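# Push the dolly caster's brake pedal to release

## Task

Unlock the dolly's brake by pressing down the end of the caster's brake pedal that is not red. That end must stay down by itself after the robot lets go, since a pedal held down only by the robot does not count. The dolly should not be shifted or rotated from where it started, because doing so lowers the result.

## Robot and tools

ROBOT. Two Franka FR3 arms, named left_arm and right_arm, each carrying a Robotiq 2F-140 parallel gripper. The names do not refer to sides of any camera picture. In the shared scene frame the origin sits on the tabletop midway between the arms, +z points up, +x points out over the table, and left_arm is on the +y side. The left base is at about (-0.022, +0.335, 0) m and the right base at about (+0.023, -0.450, 0) m, each yawed slightly. The gripper's fingers point along its own +z axis and close along its y axis.

TOOLS.
execute_actions takes "actions", a list holding at most one item, plus an optional "pictures" boolean (images come back unless it is false). An empty list sends nothing and only reports the state. An item with just "steps" (1 to 300) is a wait: no new command, and it returns when that many control steps (1/30 s each) have passed since the previous result, counting time spent replying. An item with "rows" (1 to 15 rows) and an optional "steps" (at most 15, default 15) is a motion. Each row drives one control step, and the final row repeats if there are fewer rows than steps. A call that gets refused moves nothing.

ROW LAYOUT. Every row is a single flat list of 20 numbers covering both arms, even when only one arm should move. Numbers 1-7 are left_arm's joint targets, 8-10 are left_arm's gripper position, force_limit and speed, then numbers 11-20 repeat this pattern for right_arm. Joint targets are absolute angles in radians, in the same joint order and convention as the Joint positions line. They are not offsets. Stated joint ranges, in order: waist -2.744..2.744, shoulder -1.784..1.784, upper arm roll -2.901..2.901, elbow -3.042..-0.152, forearm roll -2.807..2.807, wrist pitch 0.544..4.517, wrist roll -3.016..3.016. A target more than 0.018 rad beyond a range end, and further out than the joint's last reported angle, gets the call refused. Real ends may differ from these by up to 0.018 rad. A joint asked past its real end stops there, and the result may say "joint sent to its limit"; that line can refer to an earlier move, and its absence proves nothing. Every controller step keeps each target within a fixed lead of the measured angle: 0.248 rad for the first four joints, 0.677 for forearm roll, 0.715 for wrist pitch and 1.54 for wrist roll. If the targets would carry the gripper more than 70 mm from where it is, all of them are pulled back, so far moves take several calls.

GRIPPER NUMBERS, each on a -1..1 scale. position is an absolute opening target: +1 is fully open at 140 mm, the pads touch near -0.8, and -1 keeps closing until blocked. force_limit is squeeze strength: about 14 N at -1, 60 N at 0 and 107 N at +1. speed is about 30 mm/s at -1, 140 at 0 and 250 at +1. To leave a gripper unchanged, resend its previous three numbers, since a 0 is an actual command. Fingers that have stopped hold until position changes by 0.01 or more. To squeeze harder while gripping, raise force_limit and switch position between -1 and -0.98. When closing, the fingertips extend about 24 mm further from the arm, so leave clearance above surfaces.

RESULTS. The state line gives each arm's end_effector_position (metres) and end_effector_quat_wxyz in the scene frame. That point lies between the closed pads; the fingertips reach about 33 mm past it when closed and 9 mm when open. Reported positions can be off, more so at long reach. Joint positions and Joint velocities give one block per arm (rad, rad/s). Joint torques are total drive outputs and are never zero. External joint torques estimate outside load, including friction and held weight, or say "no reading". object_status: 0 moving, 1 blocked while opening, 2 blocked while closing (a grip), 3 reached target or pads touching. position_measured runs from 3 (open) to 230 (pads touching) and is not linear. "joint command not followed" means a clearance check changed or blocked some joint targets. HELD marks steps on which a row was not fully sent. MOTOR HOT warns of heating; an OVER-TEMPERATURE FAULT brakes that arm until it cools.

BETWEEN CALLS. Arms keep heading to the last row's targets while you think or wait. They stop once all motion settles or a step is HELD, and only a new action makes them continue.

zoom_image takes "camera" (cam_head_left, cam_head_right, cam_high, cam_low, cam_left_wrist or cam_right_wrist) and "region" [x0, y0, x1, y1] in pixels of that camera's latest image, origin at the top-left, no larger than 504x504. Head, high and low images are 672x504; wrist images are 504x504 fisheye. Calibration is supplied per camera and may be slightly off.

read_manual returns licence texts only and moves nothing.

Replying without any tool call also ends things.

AVOID. A torque at a joint's load limit (waist, shoulder 35; upper arm roll 32; elbow 30; forearm roll, wrist pitch, wrist roll 12 N m), or any outside force of 40 N on an arm, its tool or its load, freezes that arm for 10 s and drops the rest of the call. Press the pedal firmly but not hard, and do not shove or rotate the dolly. Keep the arms from striking each other, do not knock anything off the table, and avoid drops, slams and hard impacts. Objects may occasionally be tugged or nudged by outside disturbances.

Each tool is called after "Call:" by a JSON object that holds its "api" and its "payload", one argument or row to a line.

## Session

Call:
{"api": "execute_actions", "payload": {
  "actions": []
}}

Scene clock: 0.00 s of 3800.00 s.
left_arm: end_effector_position=(+0.6874, +0.5489, +0.3526) position_measured=3 object_status=3 end_effector_quat_wxyz=(+0.074, +0.742, -0.469, +0.473) | right_arm: end_effector_position=(+0.4520, -0.3134, +0.1470) position_measured=3 object_status=3 end_effector_quat_wxyz=(+0.039, -0.242, +0.968, +0.053)
Joint positions: left_arm=[ 0.679  0.301 -0.03  -1.66  -1.084  1.981  0.624] | right_arm=[ 0.19  -0.254  0.133 -2.576  0.203  2.393  1.192]
Joint velocities: left_arm=[-0.002  0.001  0.     0.     0.001  0.    -0.001] | right_arm=[ 0.001  0.    -0.001 -0.     0.    -0.001 -0.   ]
Joint torques (N m, as the joint torque sensors report them, + toward a larger angle): no reading
External joint torques (N m, as the arm's controller estimates them; a push from outside toward a larger angle lowers the number): no reading

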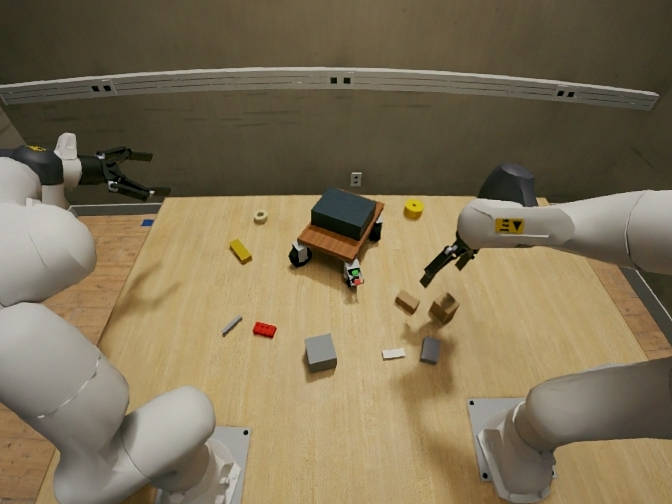

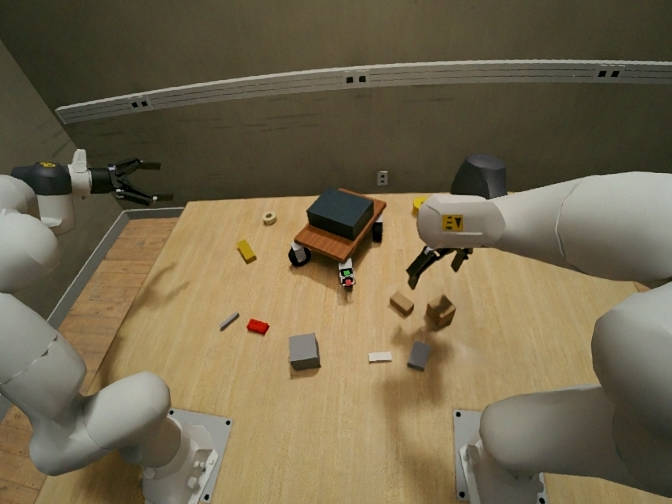

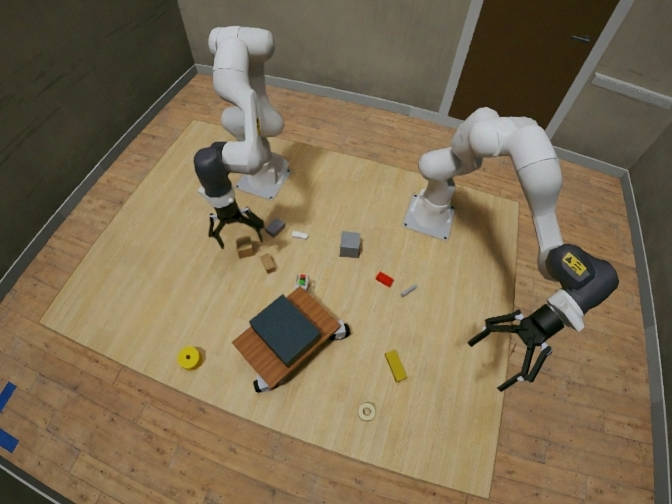

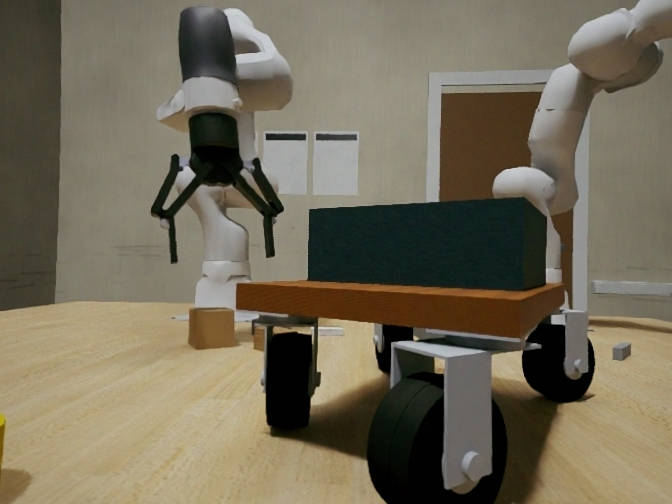

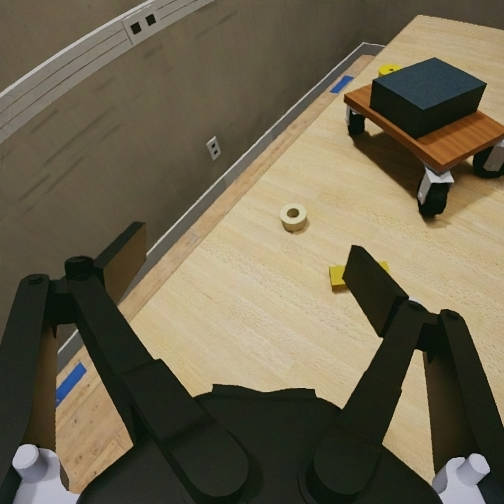

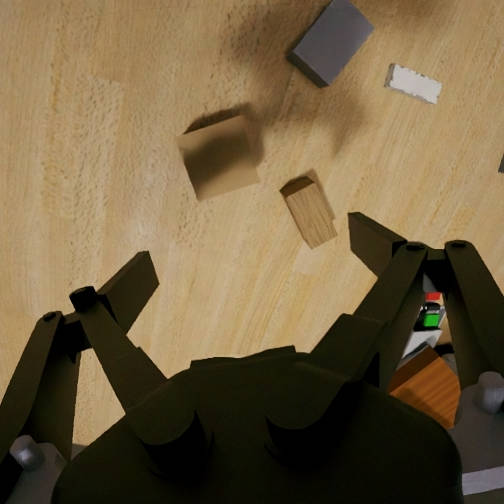

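Call:
{"api": "zoom_image", "payload": {
  "camera": "cam_head_left",
  "region": [320, 245, 390, 298]
}}

Call:
{"api": "zoom_image", "payload": {
  "camera": "cam_head_right",
  "region": [312, 245, 382, 298]
}}

Call:
{"api": "zoom_image", "payload": {
  "camera": "cam_high",
  "region": [268, 258, 338, 311]
}}

Region (320, 245, 390, 298) of cam_head_left's 672x504 image, scaled by 7.200, with more detail than that image has; it fills the top 382 rows of this view, and the rest is white.

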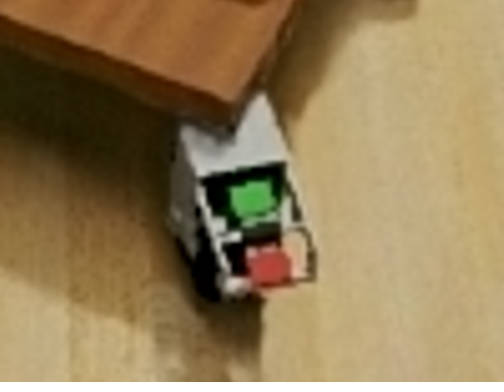

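Region (312, 245, 382, 298) of cam_head_right's 672x504 image, scaled by 7.200, with more detail than that image has; it fills the top 382 rows of this view, and the rest is white.

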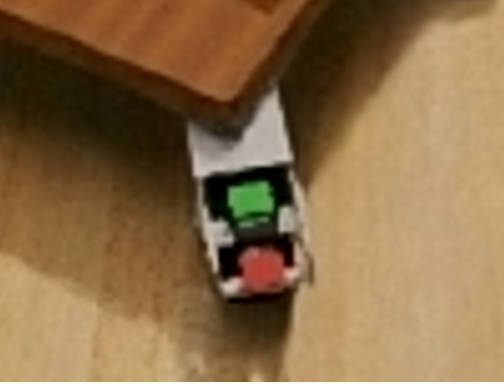

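Region (268, 258, 338, 311) of cam_high's 672x504 image, scaled by 7.200, with more detail than that image has; it fills the top 382 rows of this view, and the rest is white.

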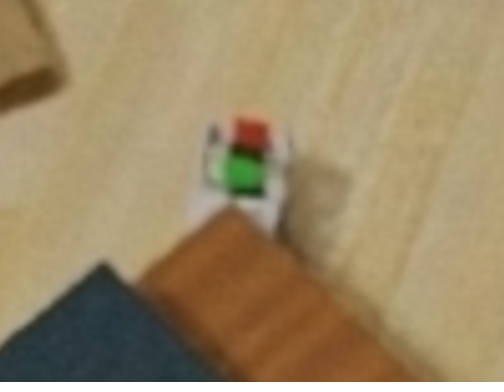

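Call:
{"api": "execute_actions", "payload": {
  "actions": [
    {"rows":[[0.679,0.301,-0.03,-1.66,-1.084,1.981,0.624,1,0,0,0.697,0.15,0,-2.05,0,2.35,0.45,-1,0,0]],"steps":15}
  ],
  "pictures": false
}}

Call:
{"api": "execute_actions", "payload": {
  "actions": [
    {"steps":30}
  ]
}}

Scene clock: 69.07 s of 3800.00 s.
left_arm: end_effector_position=(+0.6874, +0.5489, +0.3526) position_measured=3 object_status=3 end_effector_quat_wxyz=(+0.074, +0.742, -0.469, +0.473) | right_arm: end_effector_position=(+0.5199, -0.0750, +0.1739) position_measured=108 object_status=0 end_effector_quat_wxyz=(-0.079, +0.696, -0.714, +0.005)
Joint positions: left_arm=[ 0.679  0.301 -0.03  -1.66  -1.084  1.981  0.624] | right_arm=[ 0.696  0.143  0.012 -2.058  0.012  2.36   0.66 ]
Joint velocities: left_arm=[-0.001  0.001  0.001  0.001 -0.    -0.001  0.001] | right_arm=[ 0.09   0.051 -0.02   0.108 -0.072 -0.031 -0.676]
Joint torques (N m, as the joint torque sensors report them, + toward a larger angle): left_arm=[ -1.19 -41.75  -1.1   24.39  -0.62   0.68  -0.04] | right_arm=[ -4.3  -33.3   -5.47  23.94   0.06   2.18  -0.35]
External joint torques (N m, as the arm's controller estimates them; a push from outside toward a larger angle lowers the number): left_arm=[-1.24  0.06 -0.7   0.14  0.01 -0.23 -0.04] | right_arm=[ 0.76  1.83 -0.83  1.81 -0.62 -0.41 -0.36]
Steps of this call (steps 1 to 90: nothing new was sent; then 65.57 s passed at rest; steps 91 to 105: all 15 steps of this action). Readings (joint positions | what the end effector reports):
91: left_arm=[0.679 0.301 -0.030 -1.660 -1.084 1.981 0.624] | right_arm=[0.248 -0.211 0.088 -2.528 0.165 2.381 1.130] | left_arm position_measured=3 object_status=3 | right_arm position_measured=3 object_status=0
92: left_arm=[0.679 0.301 -0.030 -1.660 -1.084 1.981 0.624] | right_arm=[0.304 -0.147 0.059 -2.459 0.135 2.380 1.075] | left_arm position_measured=3 object_status=3 | right_arm position_measured=9 object_status=0
94: left_arm=[0.679 0.301 -0.030 -1.660 -1.084 1.981 0.624] | right_arm=[0.399 -0.045 0.033 -2.355 0.098 2.377 0.996] | left_arm position_measured=3 object_status=3 | right_arm position_measured=24 object_status=0
98: left_arm=[0.679 0.301 -0.030 -1.660 -1.084 1.981 0.624] | right_arm=[0.553 0.073 0.015 -2.201 0.058 2.368 0.883] | left_arm position_measured=3 object_status=3 | right_arm position_measured=55 object_status=0
105: the state above

Scene clock: 70.07 s of 3800.00 s.
left_arm: end_effector_position=(+0.6874, +0.5489, +0.3526) position_measured=3 object_status=3 end_effector_quat_wxyz=(+0.074, +0.742, -0.469, +0.473) | right_arm: end_effector_position=(+0.5242, -0.0805, +0.1727) position_measured=233 object_status=3 end_effector_quat_wxyz=(-0.075, +0.762, -0.643, +0.017)
Joint positions: left_arm=[ 0.679  0.301 -0.03  -1.66  -1.084  1.981  0.624] | right_arm=[ 0.698  0.148  0.002 -2.052  0.003  2.353  0.464]
Joint velocities: left_arm=[ 0.     0.    -0.001 -0.001  0.    -0.    -0.   ] | right_arm=[ 0.    -0.001  0.001  0.     0.001 -0.001 -0.026]
Joint torques (N m, as the joint torque sensors report them, + toward a larger angle): left_arm=[ -0.63 -41.74  -1.26  24.55  -0.59   0.72  -0.04] | right_arm=[ -0.44 -34.35  -1.03  24.82   0.01   2.4   -0.25]
External joint torques (N m, as the arm's controller estimates them; a push from outside toward a larger angle lowers the number): left_arm=[-0.6   0.21 -0.79  0.25  0.03 -0.18 -0.04] | right_arm=[-0.53  1.79 -1.25  1.49 -0.62 -0.4  -0.25]
Steps of this call (steps 1 to 30: the robot went on to your last target). Readings (joint positions | what the end effector reports):
1: left_arm=[0.679 0.301 -0.030 -1.660 -1.084 1.981 0.624] | right_arm=[0.698 0.144 0.011 -2.056 0.010 2.359 0.639] | left_arm position_measured=3 object_status=3 | right_arm position_measured=115 object_status=0
2: left_arm=[0.679 0.301 -0.030 -1.660 -1.084 1.981 0.624] | right_arm=[0.698 0.145 0.009 -2.054 0.008 2.358 0.620] | left_arm position_measured=3 object_status=3 | right_arm position_measured=123 object_status=0
4: left_arm=[0.679 0.301 -0.030 -1.660 -1.084 1.981 0.624] | right_arm=[0.698 0.147 0.005 -2.053 0.006 2.357 0.588] | left_arm position_measured=3 object_status=3 | right_arm position_measured=138 object_status=0
8: left_arm=[0.679 0.301 -0.030 -1.660 -1.084 1.981 0.624] | right_arm=[0.698 0.148 0.002 -2.052 0.004 2.355 0.541] | left_arm position_measured=3 object_status=3 | right_arm position_measured=168 object_status=0
30: the state above
camera_calibration (this result's frames):
cam_right_wrist: T_world_to_cam=[[-0.993718, 0.0223341, -0.109665, 0.539806], [-0.0274877, 0.901164, 0.432607, 0.012015], [0.108488, 0.432903, -0.894888, 0.321795], [0, 0, 0, 1]] pos_world=[0.501834, -0.162189, 0.34197]

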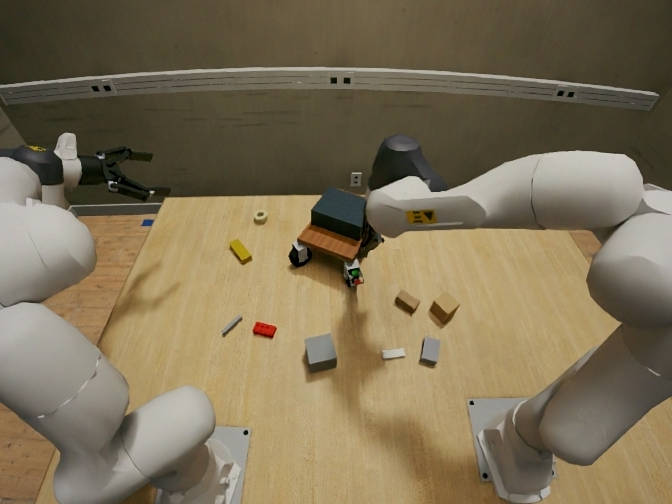

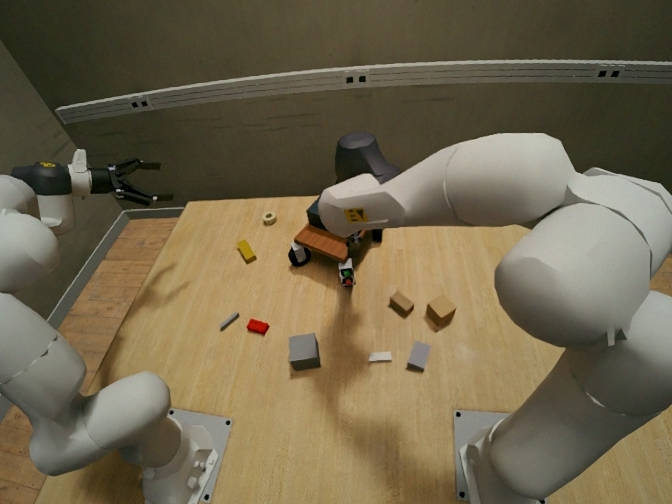

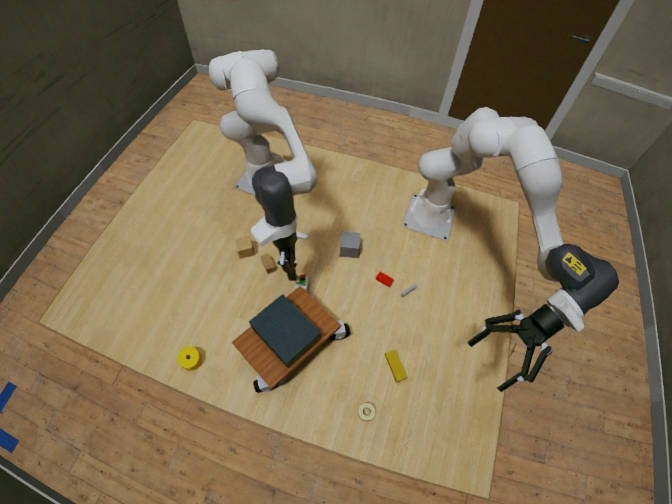

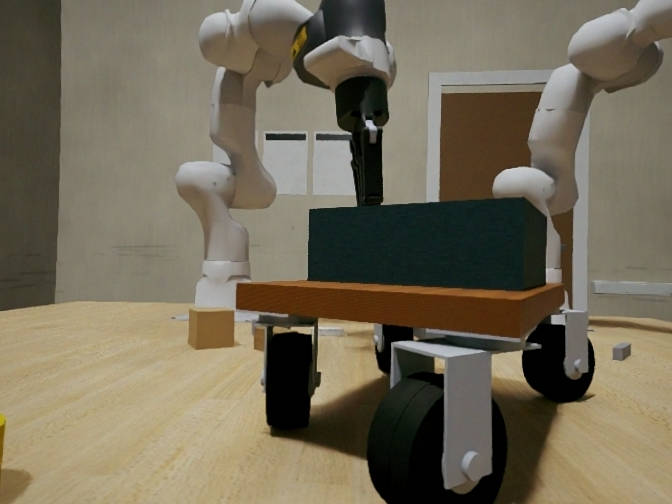

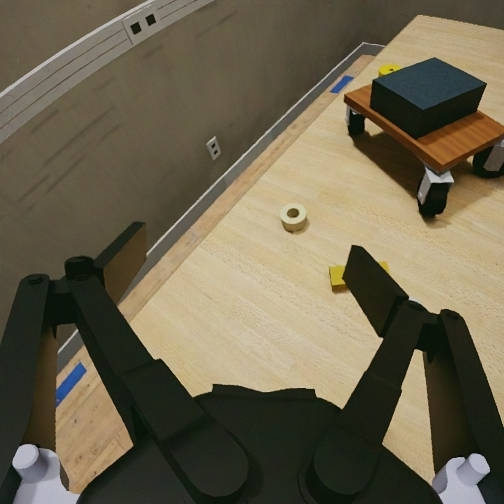

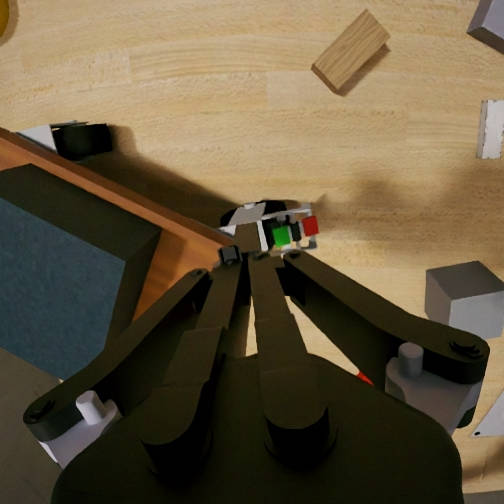

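Call:
{"api": "zoom_image", "payload": {
  "camera": "cam_right_wrist",
  "region": [200, 180, 340, 285]
}}

Call:
{"api": "zoom_image", "payload": {
  "camera": "cam_high",
  "region": [258, 240, 338, 300]
}}

Call:
{"api": "zoom_image", "payload": {
  "camera": "cam_head_left",
  "region": [320, 230, 400, 290]
}}

Region (200, 180, 340, 285) of cam_right_wrist's 504x504 image, scaled by 3.600, with more detail than that image has; it fills the top 378 rows of this view, and the rest is white.

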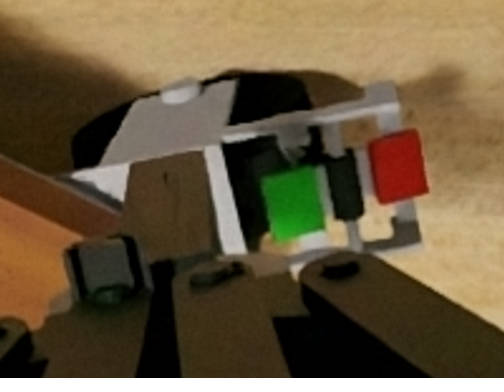

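Region (258, 240, 338, 300) of cam_high's 672x504 image, scaled by 6.300, with more detail than that image has; it fills the top 378 rows of this view, and the rest is white.

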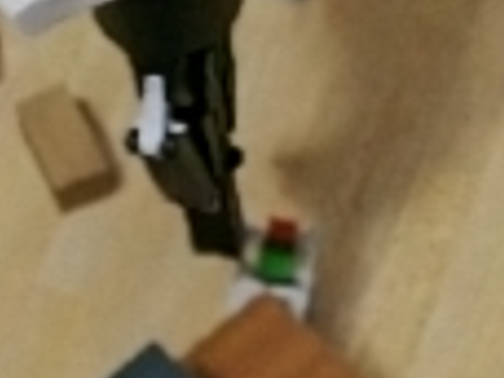

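Region (320, 230, 400, 290) of cam_head_left's 672x504 image, scaled by 6.300, with more detail than that image has; it fills the top 378 rows of this view, and the rest is white.

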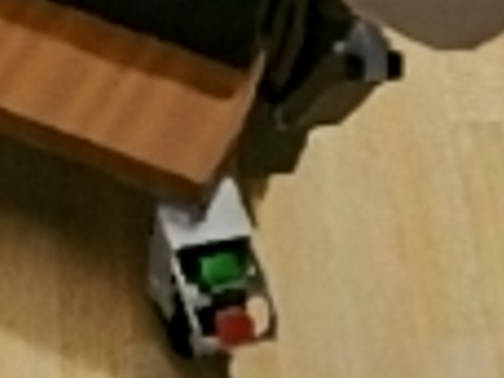

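Call:
{"api": "execute_actions", "payload": {
  "actions": [
    {"rows":[[0.679,0.301,-0.03,-1.66,-1.084,1.981,0.624,1,0,0,0.71,0.152,0,-2.06,0,2.36,0.47,-1,0,0],[0.679,0.301,-0.03,-1.66,-1.084,1.981,0.624,1,0,0,0.72,0.156,0,-2.067,0,2.372,0.48,-1,0,0],[0.679,0.301,-0.03,-1.66,-1.084,1.981,0.624,1,0,0,0.73,0.162,0,-2.074,0,2.385,0.49,-1,0,0],[0.679,0.301,-0.03,-1.66,-1.084,1.981,0.624,1,0,0,0.74,0.169,0,-2.08,0,2.398,0.5,-1,0,0],[0.679,0.301,-0.03,-1.66,-1.084,1.981,0.624,1,0,0,0.749,0.176,0,-2.085,0,2.41,0.51,-1,0,0],[0.679,0.301,-0.03,-1.66,-1.084,1.981,0.624,1,0,0,0.749,0.183,0,-2.09,0,2.422,0.51,-1,0,0],[0.679,0.301,-0.03,-1.66,-1.084,1.981,0.624,1,0,0,0.749,0.19,0,-2.095,0,2.434,0.51,-1,0,0],[0.679,0.301,-0.03,-1.66,-1.084,1.981,0.624,1,0,0,0.749,0.197,0,-2.1,0,2.446,0.51,-1,0,0],[0.679,0.301,-0.03,-1.66,-1.084,1.981,0.624,1,0,0,0.749,0.203,0,-2.104,0,2.456,0.51,-1,0,0]],"steps":15}
  ],
  "pictures": false
}}

Call:
{"api": "execute_actions", "payload": {
  "actions": [
    {"steps":15}
  ]
}}

Call:
{"api": "zoom_image", "payload": {
  "camera": "cam_right_wrist",
  "region": [180, 170, 320, 275]
}}

Call:
{"api": "zoom_image", "payload": {
  "camera": "cam_high",
  "region": [258, 240, 338, 300]
}}

Call:
{"api": "zoom_image", "payload": {
  "camera": "cam_head_left",
  "region": [320, 240, 400, 300]
}}

Scene clock: 110.00 s of 3800.00 s.
left_arm: end_effector_position=(+0.6874, +0.5489, +0.3526) position_measured=3 object_status=3 end_effector_quat_wxyz=(+0.074, +0.742, -0.469, +0.473) | right_arm: end_effector_position=(+0.4970, -0.0617, +0.1240) position_measured=233 object_status=3 end_effector_quat_wxyz=(-0.064, +0.770, -0.635, +0.011)
Joint positions: left_arm=[ 0.679  0.301 -0.03  -1.66  -1.084  1.981  0.624] | right_arm=[ 0.749  0.204  0.002 -2.104  0.003  2.438  0.492]
Joint velocities: left_arm=[-0.     0.001  0.001  0.001 -0.     0.     0.   ] | right_arm=[-0.001 -0.001  0.001 -0.    -0.001  0.09   0.04 ]
Joint torques (N m, as the joint torque sensors report them, + toward a larger angle): left_arm=[ -1.1  -41.17  -1.32  24.26  -0.6    0.73  -0.03] | right_arm=[  0.01 -36.95  -0.71  23.08  -0.03   3.31   0.35]
External joint torques (N m, as the arm's controller estimates them; a push from outside toward a larger angle lowers the number): left_arm=[-1.05  0.64 -0.83  0.02  0.02 -0.17 -0.03] | right_arm=[ 0.01  0.67 -0.9   0.35 -0.62  0.59  0.36]
Steps of this call (steps 1 to 15: the robot went on to your last target; steps 16 to 90: nothing new was sent; then 36.43 s passed at rest; steps 91 to 105: all 15 steps of this action). Readings (joint positions | what the end effector reports):
91: left_arm=[0.679 0.301 -0.030 -1.660 -1.084 1.981 0.624] | right_arm=[0.699 0.148 0.000 -2.052 0.003 2.354 0.457] | left_arm position_measured=3 object_status=3 | right_arm position_measured=233 object_status=3
92: left_arm=[0.679 0.301 -0.030 -1.660 -1.084 1.981 0.624] | right_arm=[0.704 0.149 -0.001 -2.055 0.003 2.357 0.459] | left_arm position_measured=3 object_status=3 | right_arm position_measured=233 object_status=3
94: left_arm=[0.679 0.301 -0.030 -1.660 -1.084 1.981 0.624] | right_arm=[0.717 0.153 -0.002 -2.064 0.003 2.368 0.464] | left_arm position_measured=3 object_status=3 | right_arm position_measured=233 object_status=3
98: left_arm=[0.679 0.301 -0.030 -1.660 -1.084 1.981 0.624] | right_arm=[0.744 0.179 0.001 -2.086 0.003 2.400 0.478] | left_arm position_measured=3 object_status=3 | right_arm position_measured=233 object_status=3
105: the state above

Scene clock: 110.50 s of 3800.00 s.
left_arm: end_effector_position=(+0.6874, +0.5489, +0.3526) position_measured=3 object_status=3 end_effector_quat_wxyz=(+0.074, +0.742, -0.469, +0.473) | right_arm: end_effector_position=(+0.5003, -0.0590, +0.1258) position_measured=233 object_status=3 end_effector_quat_wxyz=(-0.071, +0.767, -0.638, +0.012)
Joint positions: left_arm=[ 0.679  0.301 -0.03  -1.66  -1.084  1.981  0.624] | right_arm=[ 0.749  0.204  0.002 -2.104  0.003  2.452  0.501]
Joint velocities: left_arm=[ 0.001 -0.     0.    -0.     0.    -0.     0.001] | right_arm=[ 0.     0.001  0.001  0.001 -0.001  0.004  0.007]
Joint torques (N m, as the joint torque sensors report them, + toward a larger angle): left_arm=[ -0.73 -41.66  -1.04  24.63  -0.62   0.76  -0.08] | right_arm=[  0.4  -37.08  -0.6   22.87  -0.06   3.23   0.38]
External joint torques (N m, as the arm's controller estimates them; a push from outside toward a larger angle lowers the number): left_arm=[-0.71  0.22 -0.57  0.37  0.   -0.14 -0.08] | right_arm=[ 0.27 -0.15 -0.91  0.51 -0.64  0.44  0.39]
Steps of this call (steps 1 to 15: the robot went on to your last target). Readings (joint positions | what the end effector reports):
1: left_arm=[0.679 0.301 -0.030 -1.660 -1.084 1.981 0.624] | right_arm=[0.749 0.204 0.002 -2.104 0.003 2.441 0.493] | left_arm position_measured=3 object_status=3 | right_arm position_measured=233 object_status=3
2: left_arm=[0.679 0.301 -0.030 -1.660 -1.084 1.981 0.624] | right_arm=[0.749 0.204 0.002 -2.104 0.003 2.443 0.494] | left_arm position_measured=3 object_status=3 | right_arm position_measured=233 object_status=3
4: left_arm=[0.679 0.301 -0.030 -1.660 -1.084 1.981 0.624] | right_arm=[0.749 0.204 0.002 -2.104 0.003 2.446 0.496] | left_arm position_measured=3 object_status=3 | right_arm position_measured=233 object_status=3
8: left_arm=[0.679 0.301 -0.030 -1.660 -1.084 1.981 0.624] | right_arm=[0.749 0.204 0.002 -2.104 0.003 2.450 0.499] | left_arm position_measured=3 object_status=3 | right_arm position_measured=233 object_status=3
15: the state above
camera_calibration (this result's frames):
cam_left_wrist: T_world_to_cam=[[-0.769114, -0.600423, -0.218988, 0.938259], [-0.443591, 0.748179, -0.493412, 0.071238], [0.460098, -0.282349, -0.841777, 0.320607], [0, 0, 0, 1]] pos_world=[0.605719, 0.600576, 0.510496]
cam_right_wrist: T_world_to_cam=[[-0.995067, 0.00805415, -0.098881, 0.50896], [-0.0355675, 0.901481, 0.431354, 0.0165066], [0.0926135, 0.432743, -0.896748, 0.281292], [0, 0, 0, 1]] pos_world=[0.480985, -0.140707, 0.295454]

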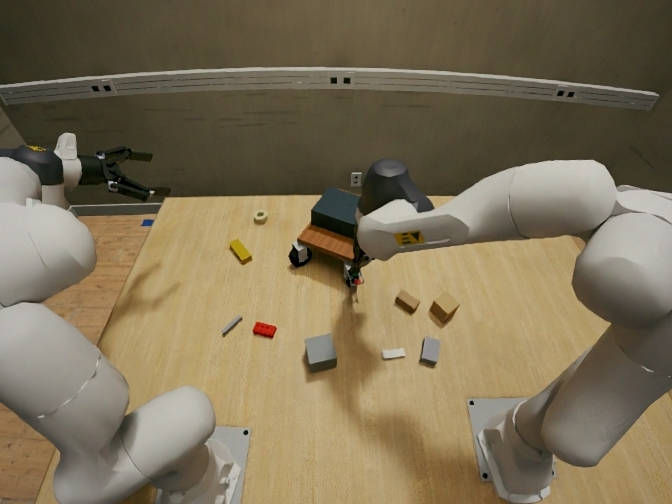

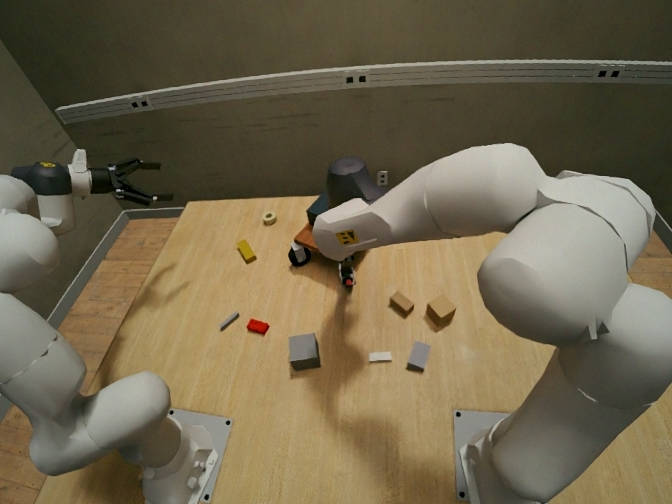

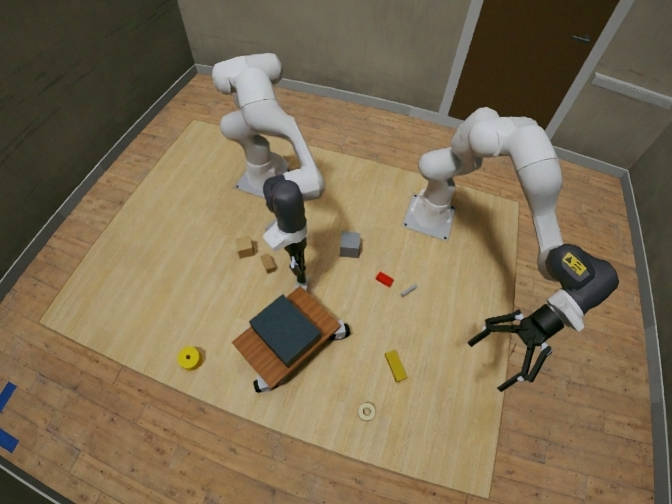

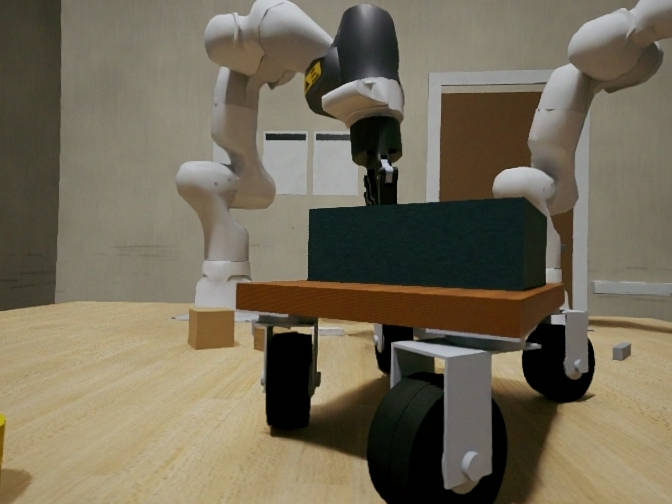

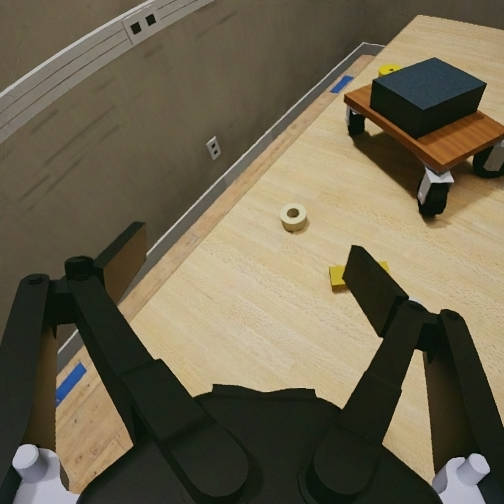

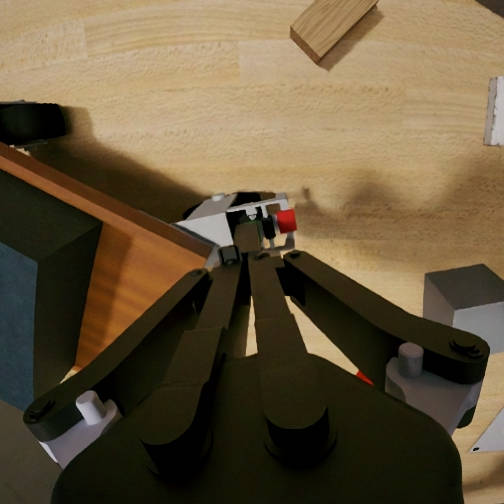

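Region (180, 170, 320, 275) of cam_right_wrist's 504x504 image, scaled by 3.600, with more detail than that image has; it fills the top 378 rows of this view, and the rest is white.

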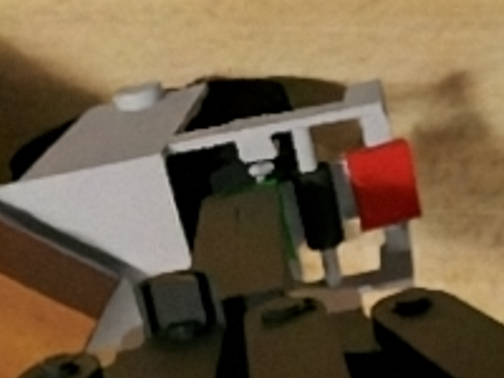

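Region (258, 240, 338, 300) of cam_high's 672x504 image, scaled by 6.300, with more detail than that image has; it fills the top 378 rows of this view, and the rest is white.

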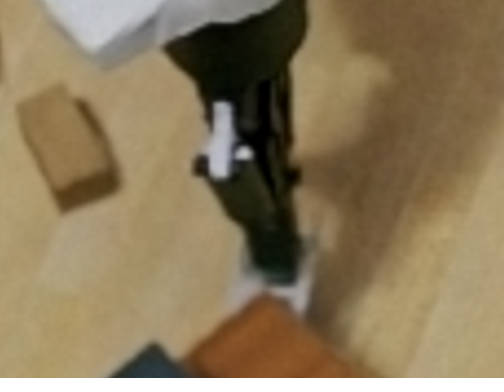

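Region (320, 240, 400, 300) of cam_head_left's 672x504 image, scaled by 6.300, with more detail than that image has; it fills the top 378 rows of this view, and the rest is white.

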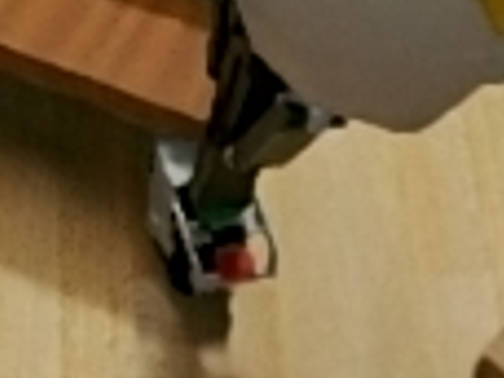

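Call:
{"api": "execute_actions", "payload": {
  "actions": [
    {"rows":[[0.679,0.301,-0.03,-1.66,-1.084,1.981,0.624,1,0,0,0.749,0.208,0,-2.102,0,2.454,0.51,-1,0,0],[0.679,0.301,-0.03,-1.66,-1.084,1.981,0.624,1,0,0,0.749,0.212,0,-2.1,0,2.454,0.51,-1,0,0],[0.679,0.301,-0.03,-1.66,-1.084,1.981,0.624,1,0,0,0.749,0.216,0,-2.0985,0,2.454,0.51,-1,0,0],[0.679,0.301,-0.03,-1.66,-1.084,1.981,0.624,1,0,0,0.749,0.22,0,-2.097,0,2.454,0.51,-1,0,0],[0.679,0.301,-0.03,-1.66,-1.084,1.981,0.624,1,0,0,0.749,0.224,0,-2.095,0,2.454,0.51,-1,0,0],[0.679,0.301,-0.03,-1.66,-1.084,1.981,0.624,1,0,0,0.749,0.228,0,-2.093,0,2.454,0.51,-1,0,0],[0.679,0.301,-0.03,-1.66,-1.084,1.981,0.624,1,0,0,0.749,0.232,0,-2.0915,0,2.454,0.51,-1,0,0],[0.679,0.301,-0.03,-1.66,-1.084,1.981,0.624,1,0,0,0.749,0.236,0,-2.0895,0,2.454,0.51,-1,0,0],[0.679,0.301,-0.03,-1.66,-1.084,1.981,0.624,1,0,0,0.749,0.24,0,-2.088,0,2.454,0.51,-1,0,0],[0.679,0.301,-0.03,-1.66,-1.084,1.981,0.624,1,0,0,0.749,0.244,0,-2.086,0,2.454,0.51,-1,0,0],[0.679,0.301,-0.03,-1.66,-1.084,1.981,0.624,1,0,0,0.749,0.248,0,-2.084,0,2.454,0.51,-1,0,0]],"steps":15}
  ]
}}

Call:
{"api": "zoom_image", "payload": {
  "camera": "cam_right_wrist",
  "region": [180, 170, 320, 275]
}}

Scene clock: 134.97 s of 3800.00 s.
left_arm: end_effector_position=(+0.6874, +0.5489, +0.3526) position_measured=3 object_status=3 end_effector_quat_wxyz=(+0.074, +0.742, -0.469, +0.473) | right_arm: end_effector_position=(+0.5038, -0.0564, +0.1154) position_measured=233 object_status=3 end_effector_quat_wxyz=(-0.066, +0.766, -0.639, +0.011)
Joint positions: left_arm=[ 0.679  0.301 -0.03  -1.66  -1.084  1.981  0.624] | right_arm=[ 0.749  0.238  0.002 -2.082  0.003  2.454  0.504]
Joint velocities: left_arm=[-0.001  0.     0.     0.    -0.     0.001 -0.   ] | right_arm=[-0.001  0.014 -0.005  0.022 -0.001  0.01  -0.001]
Joint torques (N m, as the joint torque sensors report them, + toward a larger angle): left_arm=[ -0.87 -41.16  -1.25  24.64  -0.57   0.71  -0.06] | right_arm=[  0.27 -31.7   -1.04  20.11   0.     2.49   0.39]
External joint torques (N m, as the arm's controller estimates them; a push from outside toward a larger angle lowers the number): left_arm=[-0.87  0.8  -0.8   0.31  0.05 -0.2  -0.06] | right_arm=[ 0.47  6.66 -1.1  -2.36 -0.52 -0.42  0.39]
Steps of this call (steps 1 to 15: the robot went on to your last target; steps 16 to 90: nothing new was sent; then 20.97 s passed at rest; steps 91 to 105: all 15 steps of this action). Readings (joint positions | what the end effector reports):
91: left_arm=[0.679 0.301 -0.030 -1.660 -1.084 1.981 0.624] | right_arm=[0.749 0.205 0.002 -2.104 0.003 2.453 0.504] | left_arm position_measured=3 object_status=3 | right_arm position_measured=233 object_status=3
92: left_arm=[0.679 0.301 -0.030 -1.660 -1.084 1.981 0.624] | right_arm=[0.749 0.206 0.002 -2.103 0.003 2.453 0.504] | left_arm position_measured=3 object_status=3 | right_arm position_measured=233 object_status=3
94: left_arm=[0.679 0.301 -0.030 -1.660 -1.084 1.981 0.624] | right_arm=[0.749 0.210 0.002 -2.100 0.003 2.453 0.504] | left_arm position_measured=3 object_status=3 | right_arm position_measured=233 object_status=3
98: left_arm=[0.679 0.301 -0.030 -1.660 -1.084 1.981 0.624] | right_arm=[0.749 0.223 0.002 -2.093 0.003 2.453 0.504] | left_arm position_measured=3 object_status=3 | right_arm position_measured=233 object_status=3
105: the state above
camera_calibration (this result's frames):
cam_left_wrist: T_world_to_cam=[[-0.769114, -0.600423, -0.218988, 0.938259], [-0.443591, 0.748179, -0.493412, 0.071238], [0.460098, -0.282349, -0.841777, 0.320606], [0, 0, 0, 1]] pos_world=[0.605719, 0.600576, 0.510496]
cam_right_wrist: T_world_to_cam=[[-0.995786, 0.00989677, -0.0911726, 0.510989], [-0.0300174, 0.904224, 0.426003, 0.0166968], [0.0866565, 0.426944, -0.900116, 0.273548], [0, 0, 0, 1]] pos_world=[0.485632, -0.136945, 0.2857]

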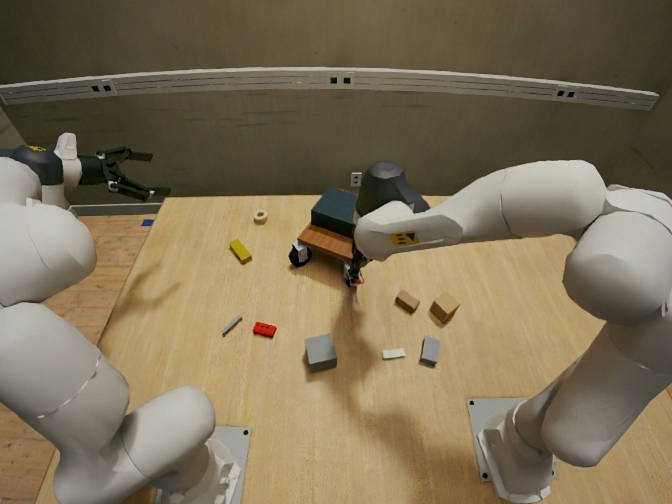

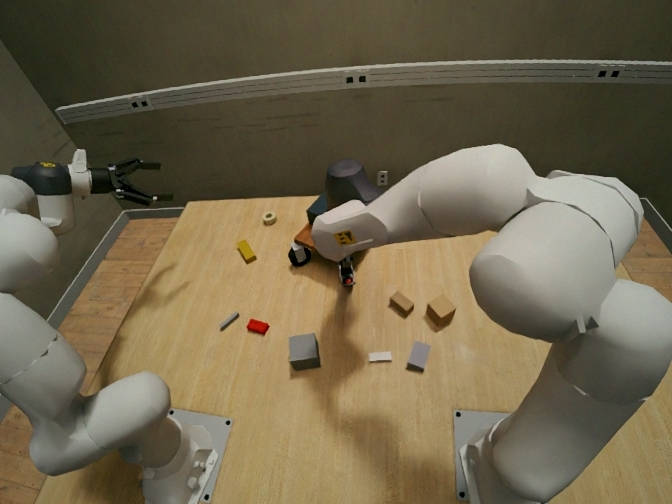

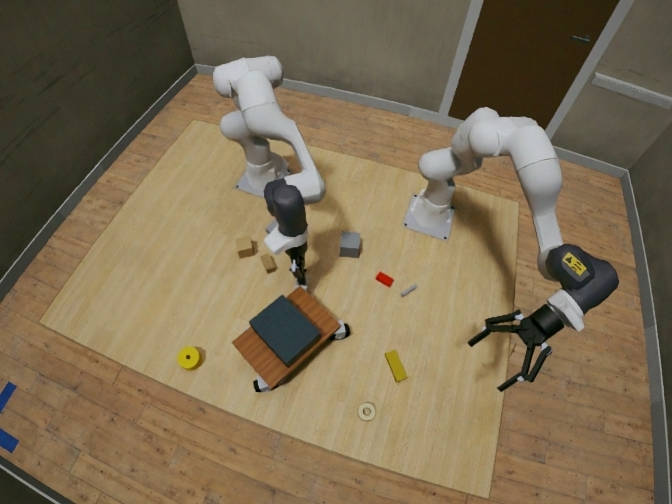

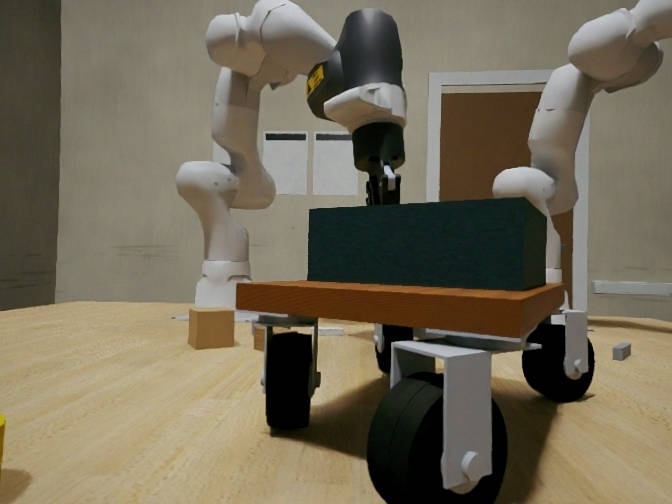

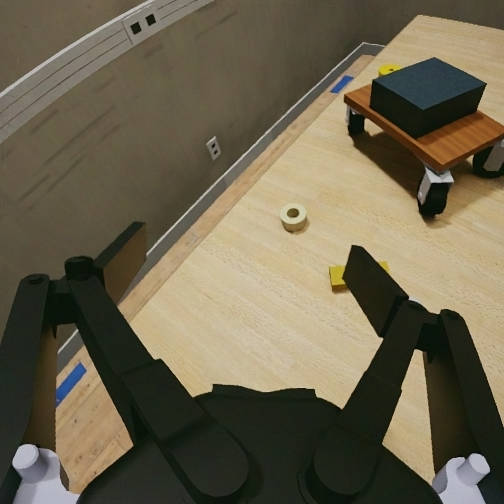

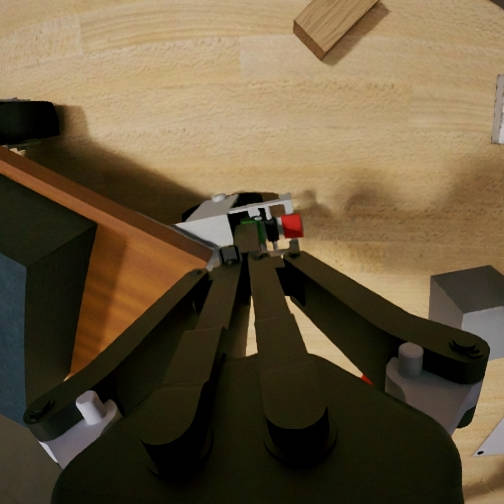

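Region (180, 170, 320, 275) of cam_right_wrist's 504x504 image, scaled by 3.600, with more detail than that image has; it fills the top 378 rows of this view, and the rest is white.

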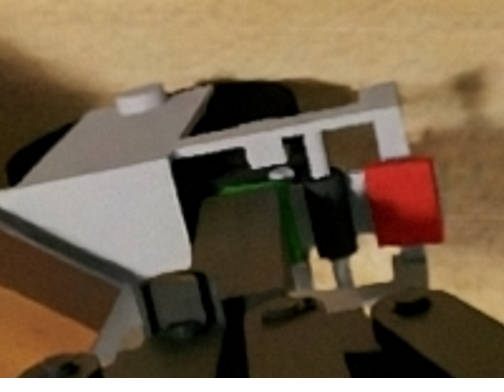

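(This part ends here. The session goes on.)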